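# Seat the lid fully onto the box

## Task

Place the lid on the box and press it fully down so it sits completely seated. It must stay there by itself: if the robot is what holds it in place at the end, it does not count. Finish by releasing the lid and moving the tool away from it.

## Robot and tools

ROBOT. Two arms, left_arm and right_arm. Each ends in a vacuum suction tool with no fingers. The controlled point is the cup point: the middle of the suction cup's rim while it touches nothing. The cup points along the cup point's own +z axis. From about 4 cm back from the rim, the tool body and its camera stick out up to about 9 cm sideways, so allow room around it.

FRAME. All poses share one scene frame in metres: origin on the table top midway between the arms, +x away from the robot out over the table, +z up, left_arm on the +y side. The words left and right are arm names only, not sides of a picture. Quaternions are written w first (qw, qx, qy, qz). Reported positions can be slightly off the true ones, more so at long reach.

ROW FORMAT. Every command row has 16 numbers, always both arms: left_arm x, y, z, qw, qx, qy, qz, suction, then right_arm x, y, z, qw, qx, qy, qz, suction. x, y, z and the quaternion are an absolute target pose for that arm's cup point in the scene frame (not an offset). Suction is in [-1, 1]: above 0.01 means on, 0.01 or less means off, and it stays at whatever was last sent, so resend the current value to leave it unchanged (0 is an active off command). To hold an arm still, repeat the full pose from the last result before it stopped; to keep an orientation, keep sending the same chosen quaternion rather than the slightly drifted reported one. A target more than 0.6 m from that arm's last reported position along any cup-point axis gets the whole call refused, and nothing is sent.

MOTION LIMITS. Each control step (1/30 s) the commanded pose is clipped to within 70 mm and 16 degrees of the measured pose, then reached by damped inverse kinematics, favouring position over orientation. A distant target may need several actions; after an action ends, an arm only continues to its last clipped pose, so read the result and send the remainder. Elbows never fully straighten.

TOOLS.
execute_actions: "actions" is a list holding zero or one item. Empty list: just report the state. Action: {"rows": [...], "steps": n} with 1 to 15 rows and steps 1 to 15 (default 15); one row per step, the last row repeated if rows run out. Wait: {"steps": n} with n up to 300, counted from the previous result so your reply time is included. Optional "pictures" true/false; images come by default.
move: "target" is one 16-number row as above; "speed" is 0.002 to 0.5 m/s (default 0.25), with turning capped at twice that in rad/s. Both cup points travel straight paths that finish together, lasting 0.5 to 10 s (cut off at 10 s, short of target). Rotation takes the shorter direction. Suction values are applied at the start. There is no avoidance of objects or the other arm; cup points lag, may wander, and may exceed the speed, especially near full stretch. The path starts once the robot is at rest (3 s at most). It ends when the paths are over and everything is still, or 5 s after. The "move:" line gives the outcome (done, off_target, moving, held, fault), limits that acted (paced = the sent pose was clipped; held = a check blocked some steps, after which the arm may jump faster), and each cup point's distance from its target. If only one arm is named, the other finished fine.
wait: "seconds" 0 to 10; sends nothing new.
zoom_image: "camera" is one of cam_head_left, cam_head_right, cam_high, cam_low (672x504), cam_left_wrist, cam_right_wrist (616x616); "region" is [x0, y0, x1, y1] in that image's pixels from the top-left, at most 504 by 504.
finished_scene: "scene" is the current scene number; irreversible, and its result reports success. Replying without any tool call ends everything.

RESULTS. The state line lists, per arm, cup point position, quaternion and linear/angular velocities. "pose unreachable" means the clearance check altered or blocked that arm's command; HELD marks steps where your row was not (fully) sent. A "Hand target" line shows where each arm is currently driven. suction_measured near 0 means no seal; 0.83 or more means airtight; lower values mean leaks. part_present switches to 1 at 0.50 and back to 0 below 0.45. Camera calibration (intrinsics, distortion, world-to-camera transforms) is supplied and may be slightly off per scene.

GRIPPING. Turn suction on and press the 36 mm rim flat on a smooth face of the part so it touches all around; holes, seams, gaps or the part's edges under the rim leak. Under vacuum the cup shortens, so a held part sits up to about 12 mm nearer the tool. Vacuum alone can lift a resting part. To release, set the part down on its support, switch suction off, and move at least 15 mm away. If the cup seals to the table it pins the tool; switch suction off.

AVOID. Dropping or knocking anything off the table (fails the job), slams, fast impacts, and targets far past a contact (they press harder). Never let the arms collide or push on each other. If a joint's contact torque reaches its load limit (waist and shoulder 45.5, wrist pitch and roll 18.2, others 27.3 N m), that arm stops, backs off, holds 10 s and drops the rest of the call. Holding loads heats motors even while you think: MOTOR HOT appears at 65 °C, and at 80 °C an OVER-TEMPERATURE FAULT brakes the arm until it cools. Loose objects may occasionally get nudged by outside pushes, and the simulation keeps running between calls.

Each tool is called after "Request:" as name(argument=value, ...), one argument or row to a line, values as JSON.

## Session

Request:
execute_actions(
  actions=[],
)

Scene clock: 0.00 s of 5000.00 s.
left_arm: end_effector_position=(+0.3431, +0.2603, +0.2434) suction_measured=0.00 part_present=0 end_effector_quat_wxyz=(-0.000, -0.242, +0.970, -0.001) end_effector_velocity=(+0.000, -0.000, +0.000) end_effector_angular_velocity=(+0.001, -0.001, -0.001) | right_arm: end_effector_position=(+0.3431, -0.3501, +0.2433) suction_measured=0.00 part_present=0 end_effector_quat_wxyz=(-0.001, +0.172, +0.985, +0.001) end_effector_velocity=(+0.000, -0.000, +0.000) end_effector_angular_velocity=(-0.000, -0.001, +0.000)
Joint positions: left_arm=[-0.002 -0.246 -0.     0.923 -0.002  1.169  1.83 ] | right_arm=[ 0.    -0.248  0.002  0.921  0.003  1.17   2.878]
Joint velocities: left_arm=[-0.001 -0.    -0.     0.     0.001 -0.001 -0.   ] | right_arm=[ 0.    -0.001 -0.001 -0.    -0.001 -0.001 -0.001]
Motor temperatures (°C, as the motors report them): left_arm=[37 34 38 39 33 39 36] | right_arm=[35 37 41 36 42 38 36]
Hand target (left_arm): +0.343, +0.260, +0.243; -0.000, -0.242, +0.970, -0.001
Hand target (right_arm): +0.343, -0.350, +0.243; -0.001, +0.172, +0.985, +0.001

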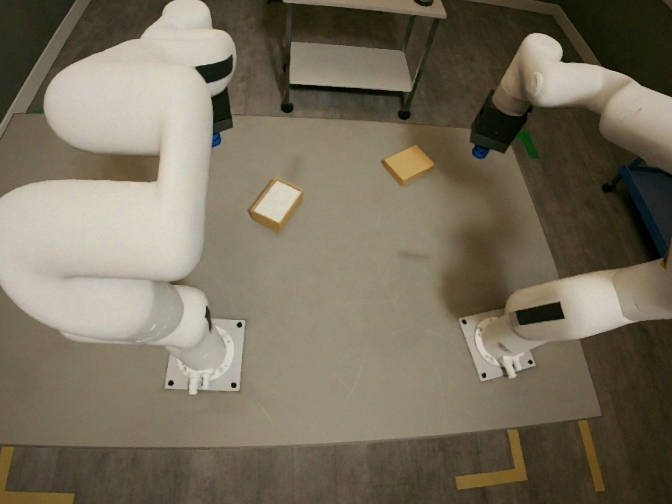

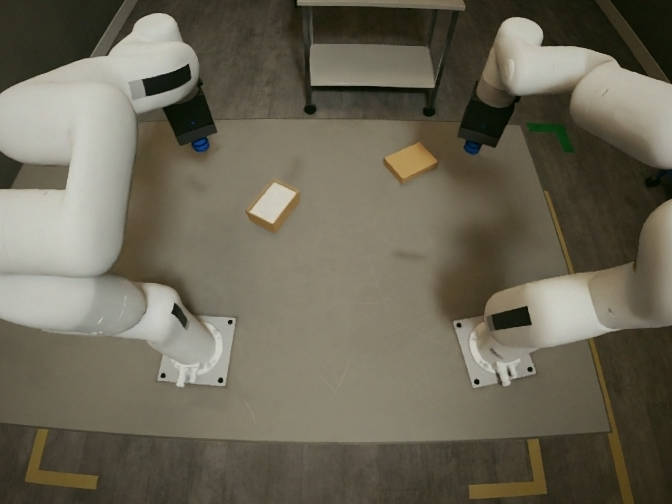

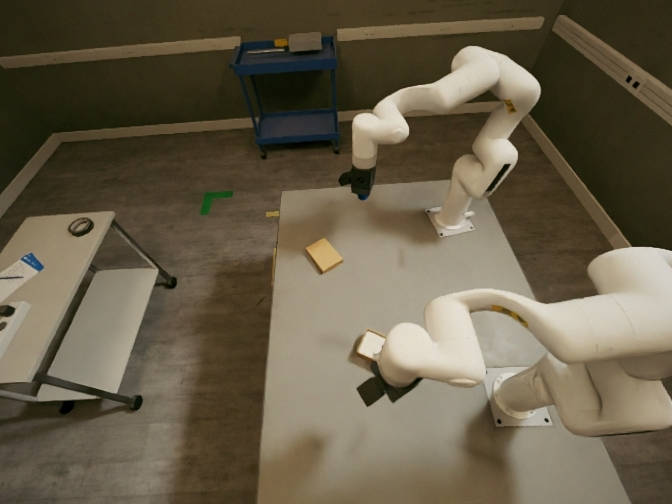

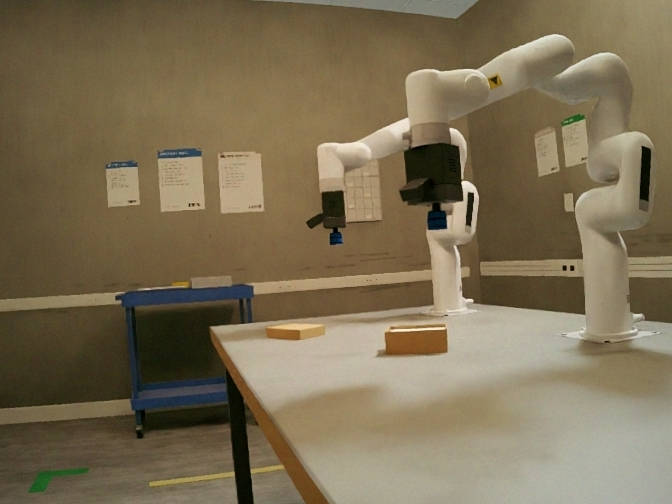

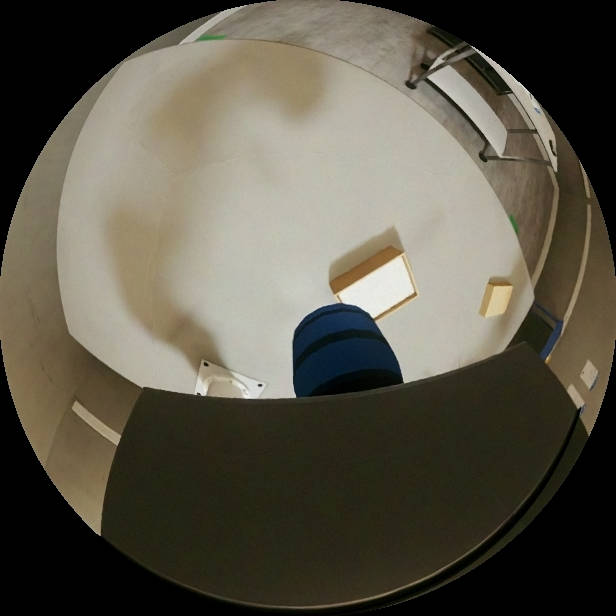

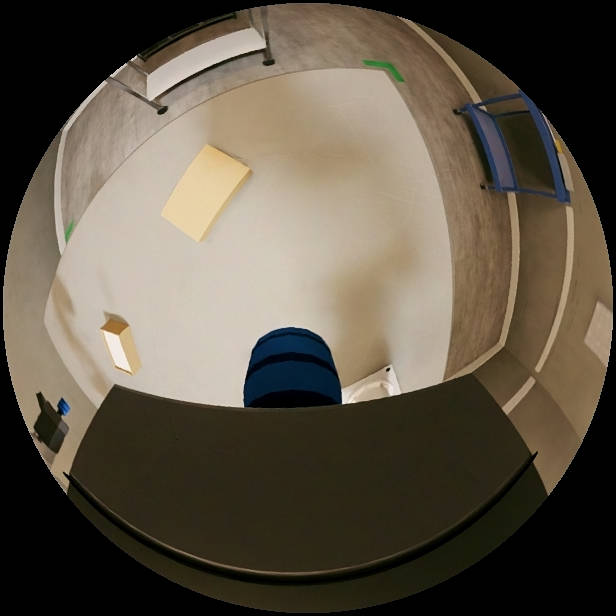

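Request:
zoom_image(
  camera="cam_head_right",
  region=[230, 130, 450, 240],
)

Request:
zoom_image(
  camera="cam_low",
  region=[250, 300, 470, 370],
)

Region (230, 130, 450, 240) of cam_head_right's 672x504 image, scaled by 2.291, with more detail than that image has.

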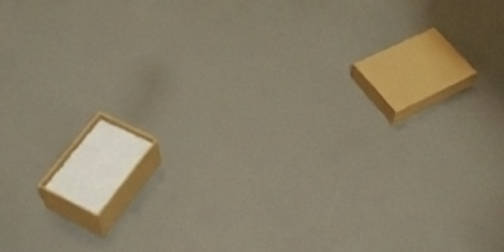

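Region (250, 300, 470, 370) of cam_low's 672x504 image, scaled by 2.291, with more detail than that image has; it fills the top 160 rows of this view, and the rest is white.

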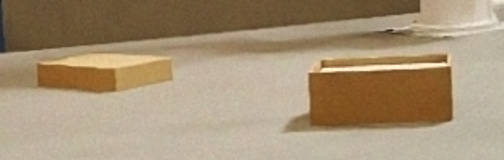

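Request:
move(
  target=[0.3431,0.2603,0.2434,0,-0.242,0.970,0,0, 0.495,-0.26,0.14,0,0.172,0.985,0,0],
)

Scene clock: 19.00 s of 5000.00 s.
left_arm: end_effector_position=(+0.3431, +0.2603, +0.2434) suction_measured=0.00 part_present=0 end_effector_quat_wxyz=(+0.000, -0.242, +0.970, -0.000) end_effector_velocity=(+0.000, -0.000, +0.000) end_effector_angular_velocity=(+0.000, -0.000, -0.001) | right_arm: end_effector_position=(+0.4946, -0.2598, +0.1401) suction_measured=0.00 part_present=0 end_effector_quat_wxyz=(+0.000, +0.172, +0.985, +0.001) end_effector_velocity=(-0.001, +0.001, -0.004) end_effector_angular_velocity=(-0.003, +0.009, +0.004)
Joint positions: left_arm=[-0.002 -0.247 -0.001  0.923 -0.     1.169  1.827] | right_arm=[ 0.063  0.399  0.057  1.403 -0.025  1.004  3.008]
Joint velocities: left_arm=[-0.     0.    -0.001 -0.    -0.    -0.001 -0.   ] | right_arm=[ 0.002  0.01   0.001  0.007 -0.002  0.006 -0.   ]
Motor temperatures (°C, as the motors report them): left_arm=[37 34 38 43 33 39 36] | right_arm=[35 37 41 41 42 38 36]
Hand target (left_arm): +0.343, +0.260, +0.243; +0.000, -0.242, +0.970, -0.000
Hand target (right_arm): +0.495, -0.260, +0.140; -0.000, +0.172, +0.985, +0.000
Off the commanded pose (left_arm): 0.000 m, 0 deg.
Off the commanded pose (right_arm): 0.000 m, 0 deg.
After step 90, 14.60 s passed at rest.
move: done
camera_calibration (this result's frames):
cam_left_wrist: T_world_to_cam=[[0.47251, -0.87875, 0.0673254, 0.0629241], [-0.795438, -0.392324, 0.46191, 0.284108], [-0.37949, -0.271811, -0.884368, 0.499699], [0, 0, 0, 1]] pos_world=[0.385889, 0.30258, 0.306449]
cam_right_wrist: T_world_to_cam=[[-0.343061, -0.935869, 0.0803659, -0.0915102], [-0.843424, 0.34457, 0.412199, 0.474835], [-0.413456, 0.0736268, -0.907542, 0.43384], [0, 0, 0, 1]] pos_world=[0.548467, -0.281197, 0.205356]

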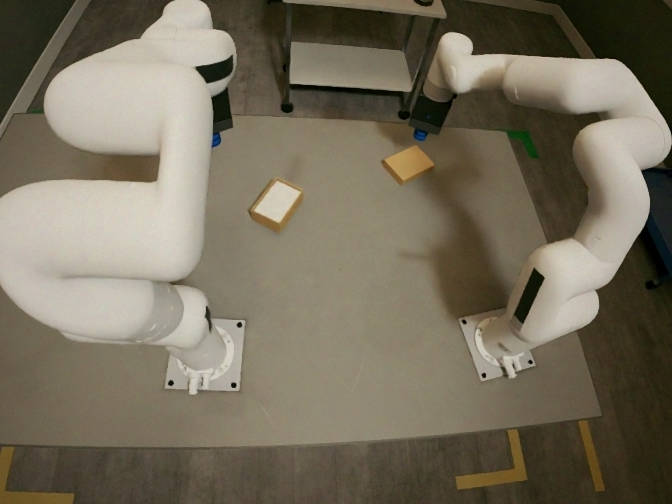

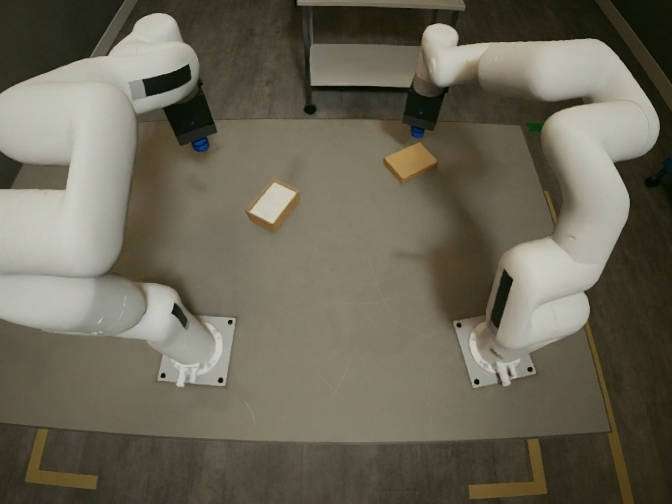

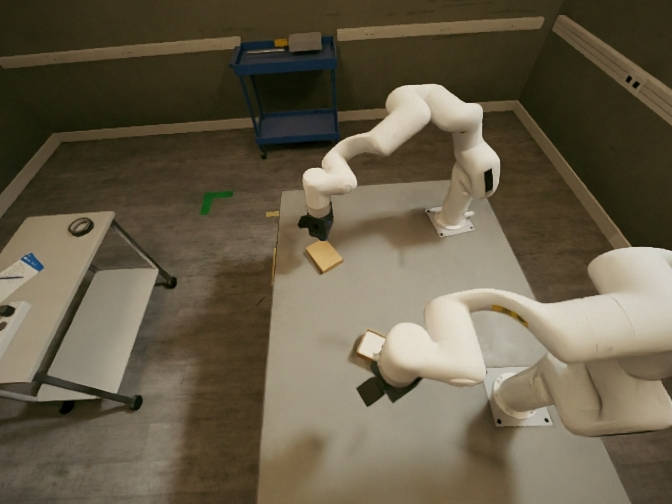

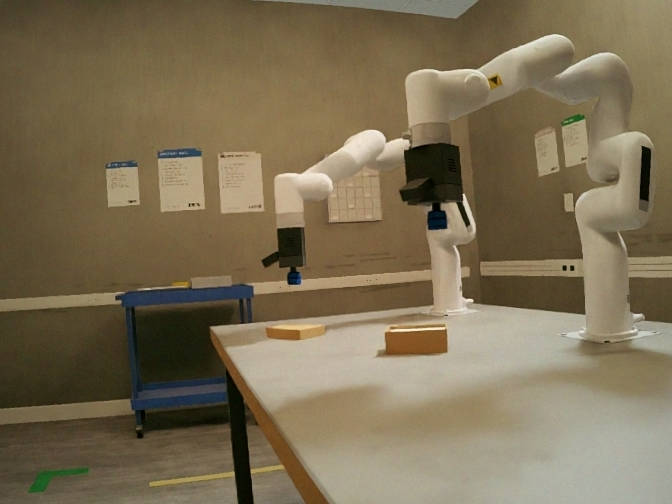

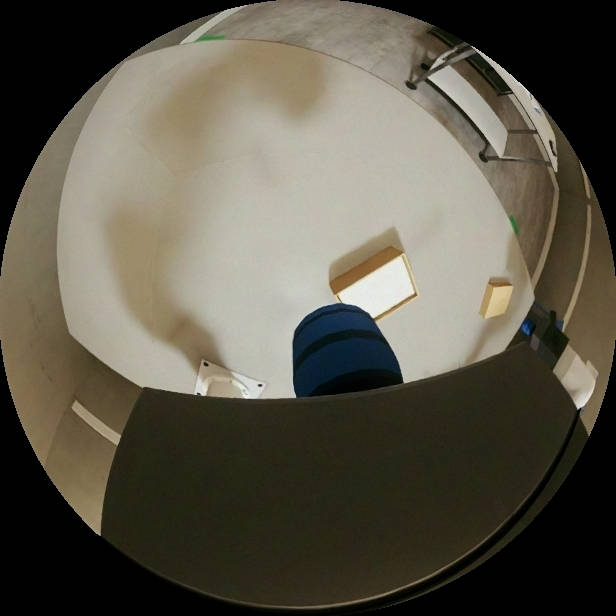

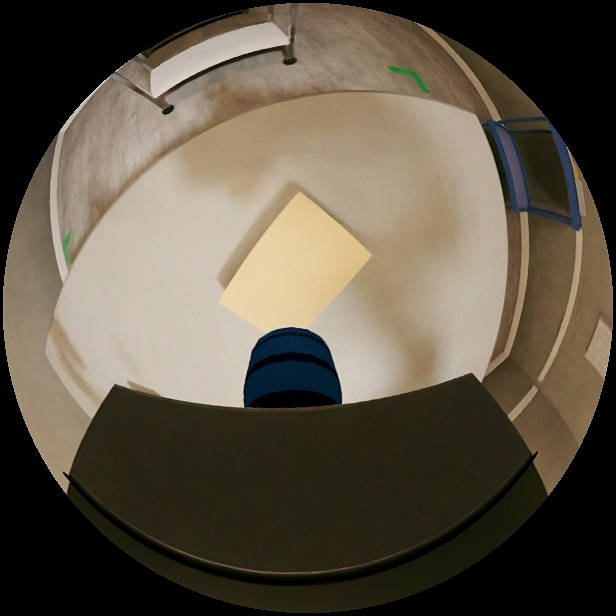

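Request:
move(
  target=[0.3431,0.2603,0.2434,0,-0.242,0.970,0,0, 0.498,-0.2616,0.022,0,0.172,0.985,0,1],
  speed=0.1,
)

Request:
zoom_image(
  camera="cam_left_wrist",
  region=[300, 210, 440, 350],
)

Scene clock: 28.97 s of 5000.00 s.
left_arm: end_effector_position=(+0.3431, +0.2603, +0.2434) suction_measured=0.00 part_present=0 end_effector_quat_wxyz=(+0.000, -0.242, +0.970, +0.000) end_effector_velocity=(+0.000, +0.000, +0.000) end_effector_angular_velocity=(+0.001, -0.000, +0.001) | right_arm: end_effector_position=(+0.4982, -0.2616, +0.0224) suction_measured=0.98 part_present=1 end_effector_quat_wxyz=(+0.000, +0.172, +0.985, +0.000) end_effector_velocity=(-0.001, -0.001, -0.003) end_effector_angular_velocity=(-0.002, +0.003, -0.001)
Joint positions: left_arm=[-0.002 -0.247 -0.001  0.923 -0.     1.169  1.827] | right_arm=[ 0.065  0.593  0.048  1.334 -0.04   0.741  3.013]
Joint velocities: left_arm=[ 0.001 -0.    -0.     0.     0.001  0.     0.   ] | right_arm=[ 0.     0.005 -0.001 -0.001 -0.001 -0.002  0.001]
Motor temperatures (°C, as the motors report them): left_arm=[37 34 38 44 33 39 36] | right_arm=[35 38 41 42 42 38 36]
Hand target (left_arm): +0.343, +0.260, +0.243; +0.000, -0.242, +0.970, -0.000
Hand target (right_arm): +0.498, -0.262, +0.022; +0.000, +0.172, +0.985, -0.000
Off the commanded pose (left_arm): 0.000 m, 0 deg.
Off the commanded pose (right_arm): 0.000 m, 0 deg.
After step 90, 5.37 s passed at rest.
move: done
camera_calibration (this result's frames):
cam_left_wrist: T_world_to_cam=[[0.472511, -0.87875, 0.0673198, 0.0629256], [-0.795436, -0.392326, 0.46191, 0.284108], [-0.379492, -0.271806, -0.884368, 0.4997], [0, 0, 0, 1]] pos_world=[0.385889, 0.30258, 0.30645]
cam_right_wrist: T_world_to_cam=[[-0.343129, -0.935784, 0.0810671, -0.0824436], [-0.843694, 0.344992, 0.411292, 0.527271], [-0.412848, 0.0727302, -0.907891, 0.328143], [0, 0, 0, 1]] pos_world=[0.55204, -0.282919, 0.0877395]

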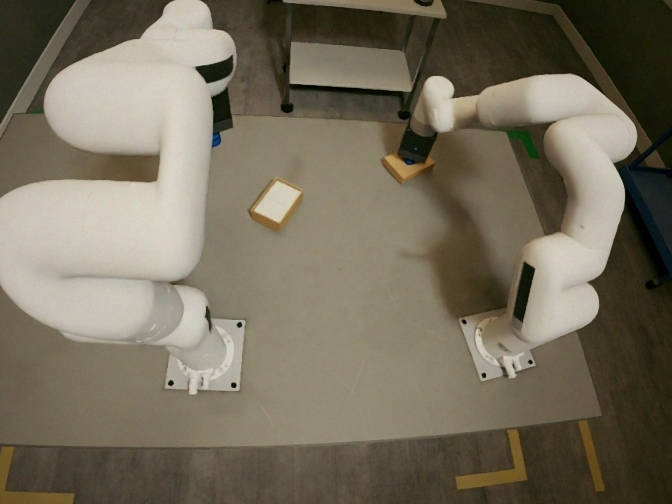

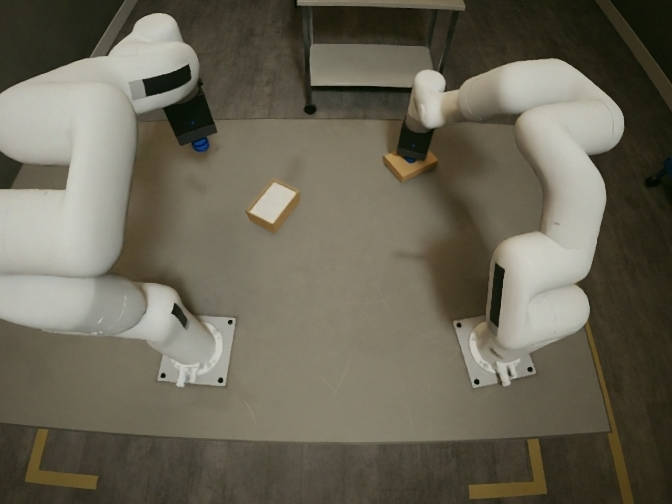

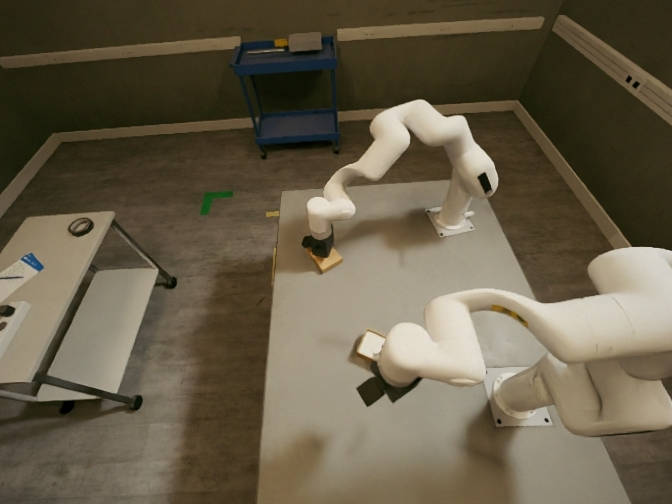

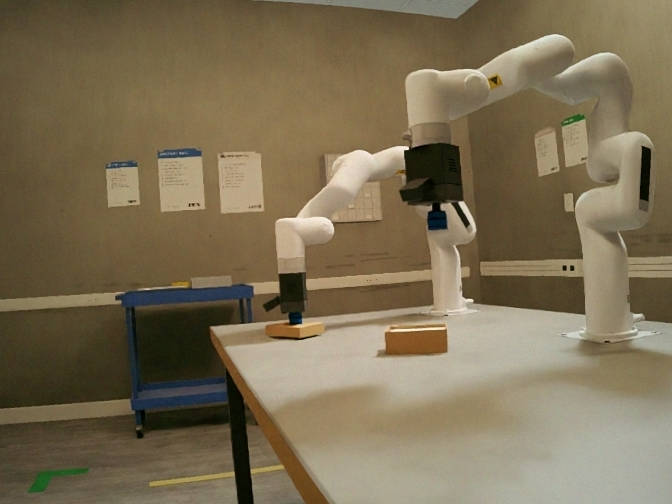

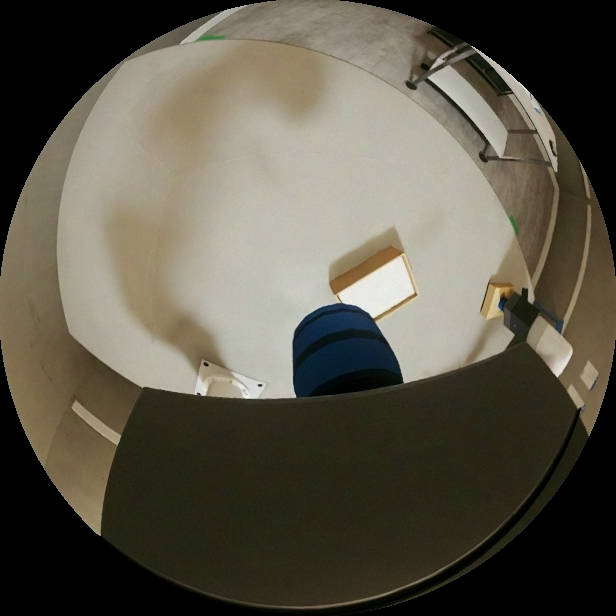

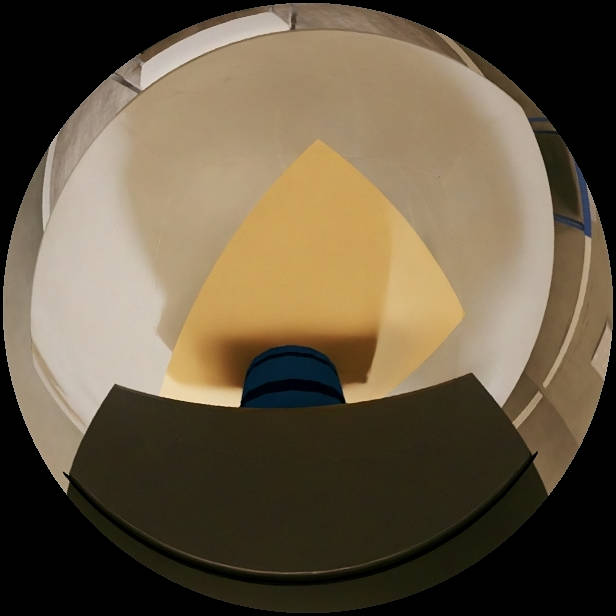

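Region (300, 210, 440, 350) of cam_left_wrist's 616x616 image, scaled by 3.600, with more detail than that image has.

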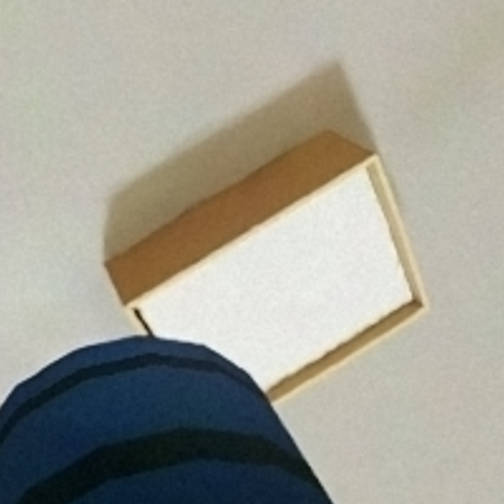

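Request:
move(
  target=[0.36,0.36,0.2,0,-0.242,0.970,0,0, 0.48,-0.22,0.13,0,0.05,0.9987,0,1],
  speed=0.15,
)

Request:
move(
  target=[0.36,0.36,0.2,0,-0.242,0.970,0,0, 0.347,0.134,0.085,0,-0.0888,0.9959,0,1],
  speed=0.2,
)

Scene clock: 37.03 s of 5000.00 s.
left_arm: end_effector_position=(+0.3603, +0.3598, +0.2001) suction_measured=0.00 part_present=0 end_effector_quat_wxyz=(+0.000, -0.242, +0.970, +0.000) end_effector_velocity=(-0.000, +0.003, -0.001) end_effector_angular_velocity=(-0.001, +0.001, +0.003) | right_arm: end_effector_position=(+0.4798, -0.2204, +0.1294) suction_measured=1.00 part_present=1 end_effector_quat_wxyz=(-0.001, +0.050, +0.999, -0.000) end_effector_velocity=(+0.001, +0.003, +0.004) end_effector_angular_velocity=(+0.004, -0.005, +0.006)
Joint positions: left_arm=[ 0.094 -0.128  0.135  0.915  0.02   1.04   2.048] | right_arm=[ 0.088  0.411  0.114  1.385 -0.055  0.979  2.855]
Joint velocities: left_arm=[ 0.002  0.004  0.005  0.001 -0.    -0.002  0.004] | right_arm=[ 0.002 -0.003  0.003  0.006  0.002  0.003 -0.003]
Motor temperatures (°C, as the motors report them): left_arm=[37 35 38 44 33 39 36] | right_arm=[35 38 41 42 42 38 36]
Hand target (left_arm): +0.360, +0.360, +0.200; +0.000, -0.242, +0.970, +0.000
Hand target (right_arm): +0.480, -0.220, +0.130; -0.000, +0.050, +0.999, +0.000
Off the commanded pose (left_arm): 0.000 m, 0 deg.
Off the commanded pose (right_arm): 0.001 m, 0 deg.
After step 90, 3.80 s passed at rest.
move: done
camera_calibration (this result's frames):
cam_left_wrist: T_world_to_cam=[[0.47202, -0.87903, 0.0671039, 0.145489], [-0.79595, -0.392206, 0.461127, 0.357151], [-0.379026, -0.271072, -0.884793, 0.494674], [0, 0, 0, 1]] pos_world=[0.403094, 0.402058, 0.26323]
cam_right_wrist: T_world_to_cam=[[-0.104385, -0.991145, 0.0820648, -0.185734], [-0.90144, 0.129149, 0.41319, 0.433388], [-0.42013, -0.0308456, -0.90694, 0.395161], [0, 0, 0, 1]] pos_world=[0.537305, -0.227872, 0.194558]

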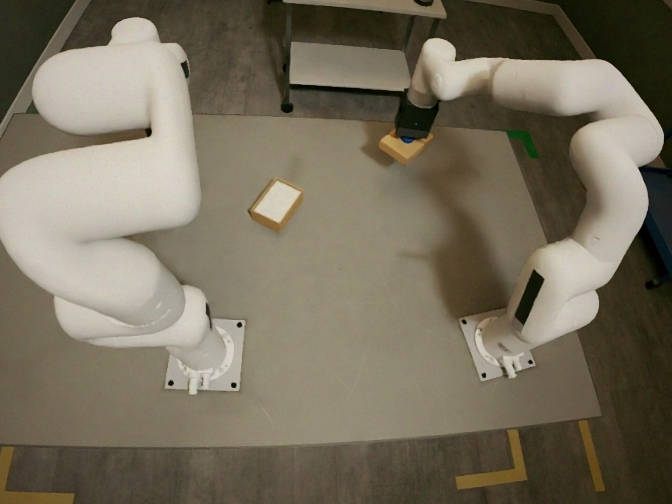

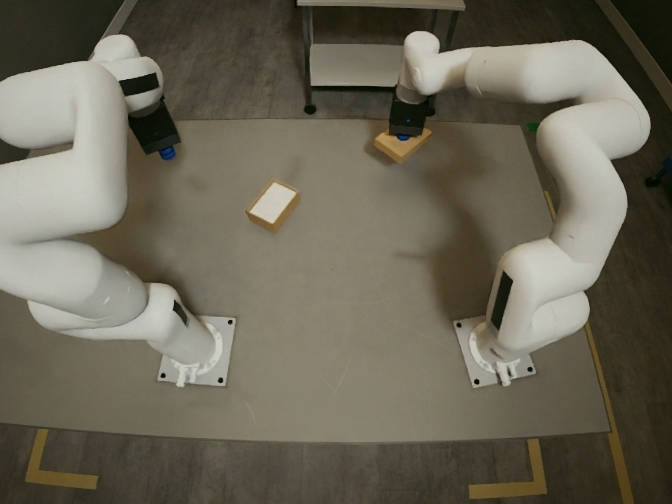

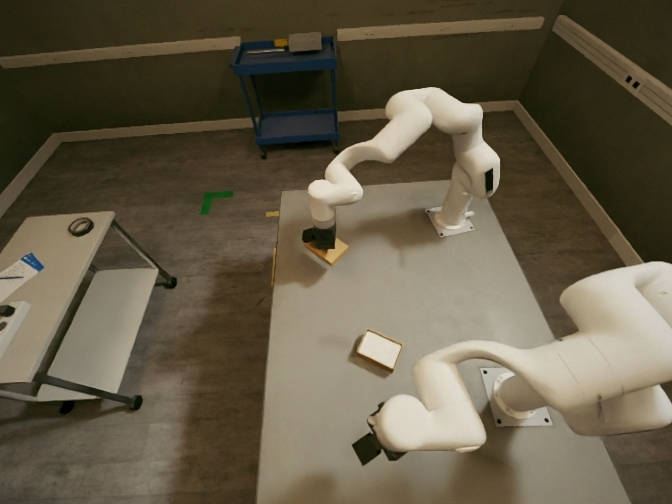

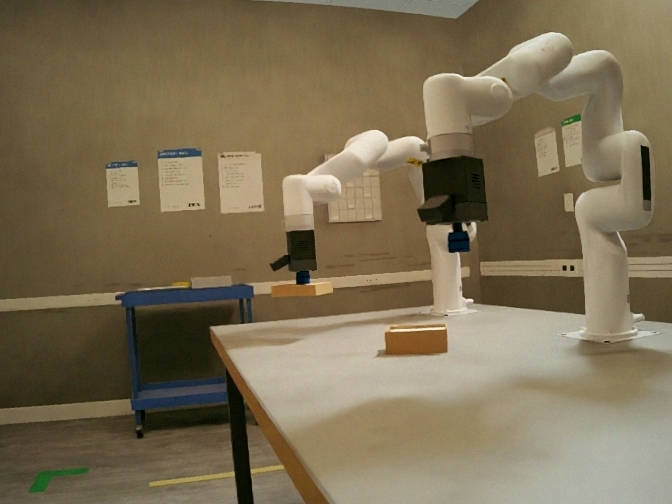

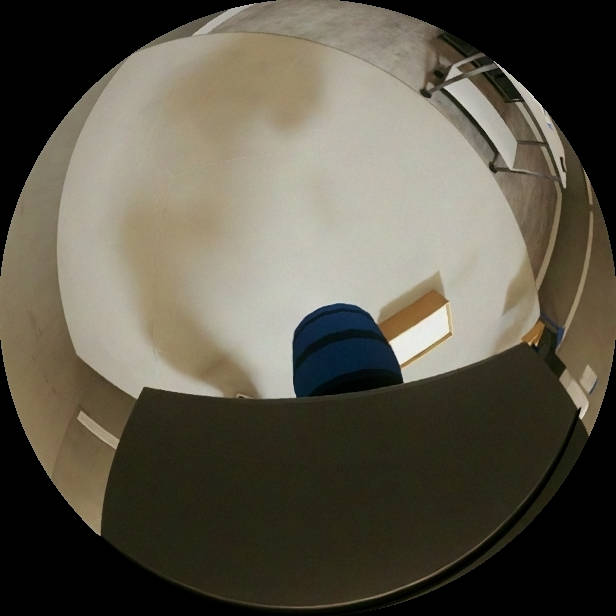

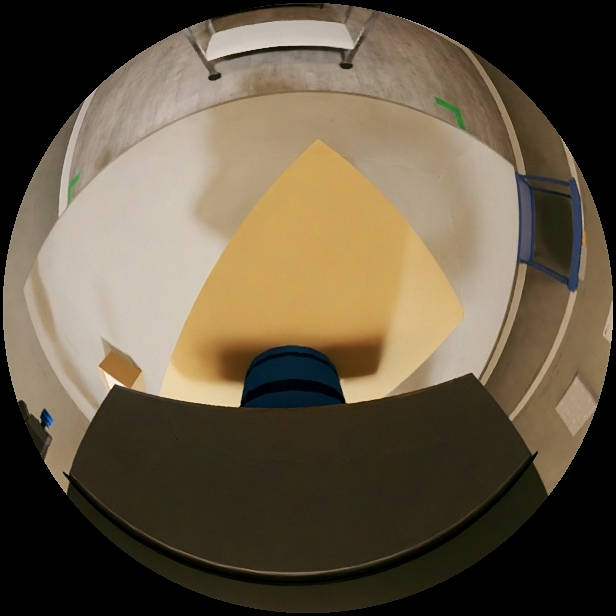

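Scene clock: 39.47 s of 5000.00 s.
left_arm: end_effector_position=(+0.3600, +0.3600, +0.2000) suction_measured=0.00 part_present=0 end_effector_quat_wxyz=(-0.000, -0.242, +0.970, +0.000) end_effector_velocity=(-0.000, +0.001, -0.000) end_effector_angular_velocity=(-0.000, +0.000, +0.002) | right_arm: end_effector_position=(+0.3466, +0.1327, +0.0851) suction_measured=1.00 part_present=1 end_effector_quat_wxyz=(-0.001, -0.088, +0.996, -0.000) end_effector_velocity=(-0.006, +0.005, -0.001) end_effector_angular_velocity=(-0.005, +0.009, +0.010)
Joint positions: left_arm=[ 0.095 -0.128  0.135  0.914  0.02   1.041  2.049] | right_arm=[ 0.625  0.912  0.26   2.059 -0.222  1.174  3.229]
Joint velocities: left_arm=[ 0.001 -0.     0.002 -0.     0.     0.     0.   ] | right_arm=[ 0.012  0.018  0.003  0.029  0.001  0.02  -0.003]
Motor temperatures (°C, as the motors report them): left_arm=[37 35 38 45 33 39 36] | right_arm=[35 38 41 42 42 38 36]
Hand target (left_arm): +0.360, +0.360, +0.200; -0.000, -0.242, +0.970, +0.000
Hand target (right_arm): +0.346, +0.133, +0.085; -0.001, -0.089, +0.996, -0.000
Off the commanded pose (left_arm): 0.000 m, 0 deg.
Off the commanded pose (right_arm): 0.001 m, 0 deg.
move: done
camera_calibration (this result's frames):
cam_left_wrist: T_world_to_cam=[[0.472511, -0.87875, 0.0673158, 0.145475], [-0.795436, -0.392328, 0.46191, 0.356714], [-0.379494, -0.271803, -0.884369, 0.494831], [0, 0, 0, 1]] pos_world=[0.40279, 0.402281, 0.26305]
cam_right_wrist: T_world_to_cam=[[0.170295, -0.981986, 0.0818686, 0.0575692], [-0.902426, -0.122049, 0.413195, 0.319675], [-0.39576, -0.144245, -0.906955, 0.316571], [0, 0, 0, 1]] pos_world=[0.403966, 0.141212, 0.150314]

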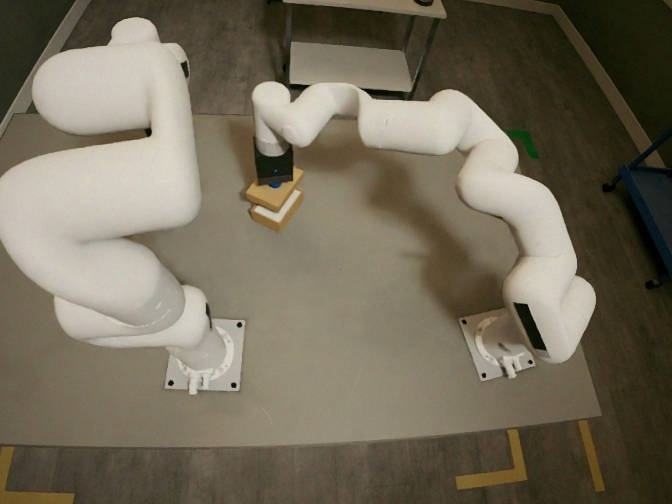

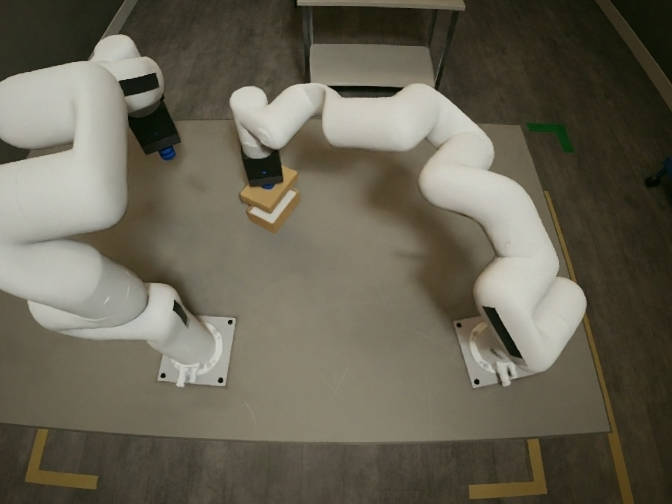

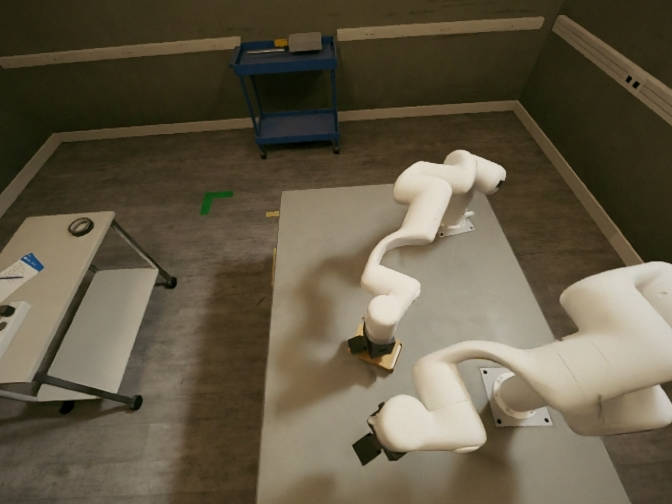

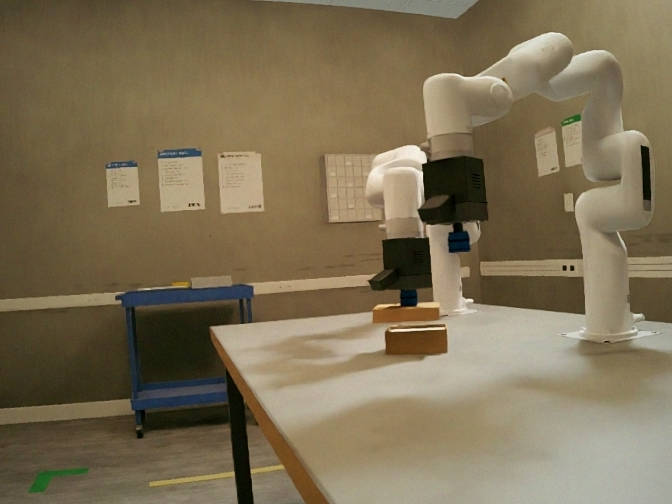

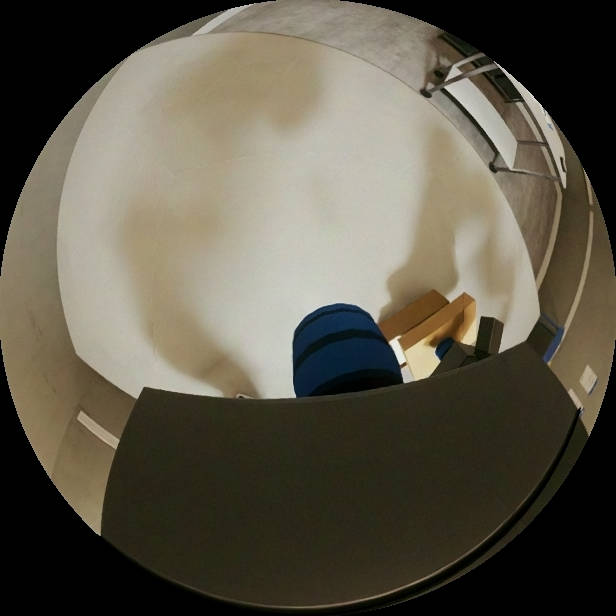

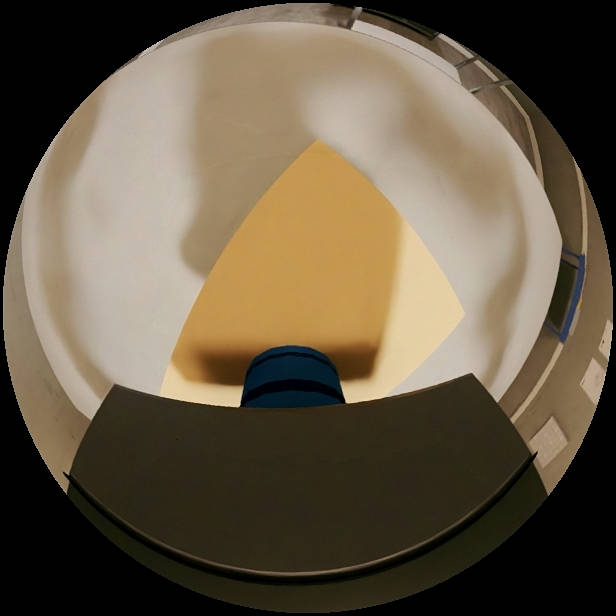

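Request:
zoom_image(
  camera="cam_low",
  region=[350, 280, 470, 370],
)

Request:
zoom_image(
  camera="cam_head_left",
  region=[220, 150, 330, 250],
)

Request:
zoom_image(
  camera="cam_high",
  region=[320, 300, 430, 400],
)

Region (350, 280, 470, 370) of cam_low's 672x504 image, scaled by 4.200, with more detail than that image has; it fills the top 378 rows of this view, and the rest is white.

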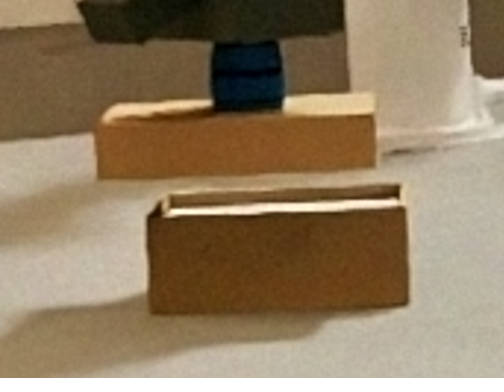

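Region (220, 150, 330, 250) of cam_head_left's 672x504 image, scaled by 4.582, with more detail than that image has; it fills the top 458 rows of this view, and the rest is white.

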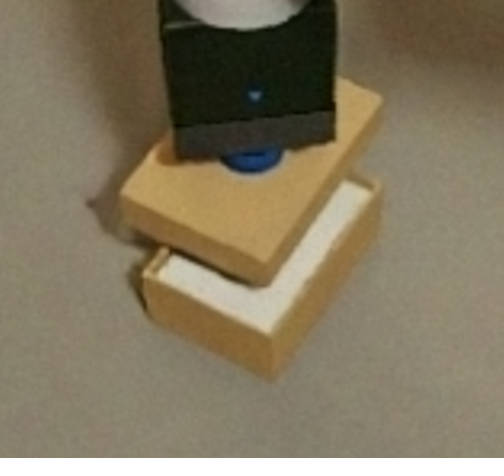

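Region (320, 300, 430, 400) of cam_high's 672x504 image, scaled by 4.582, with more detail than that image has; it fills the top 458 rows of this view, and the rest is white.

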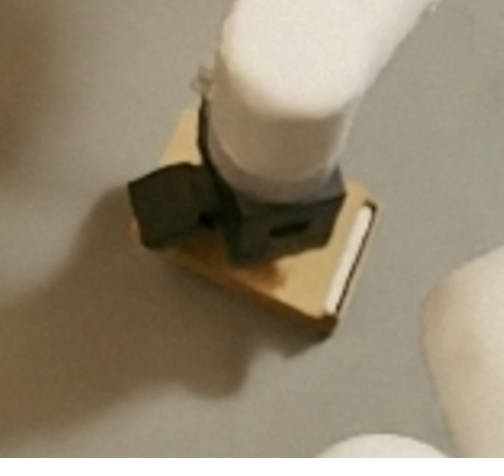

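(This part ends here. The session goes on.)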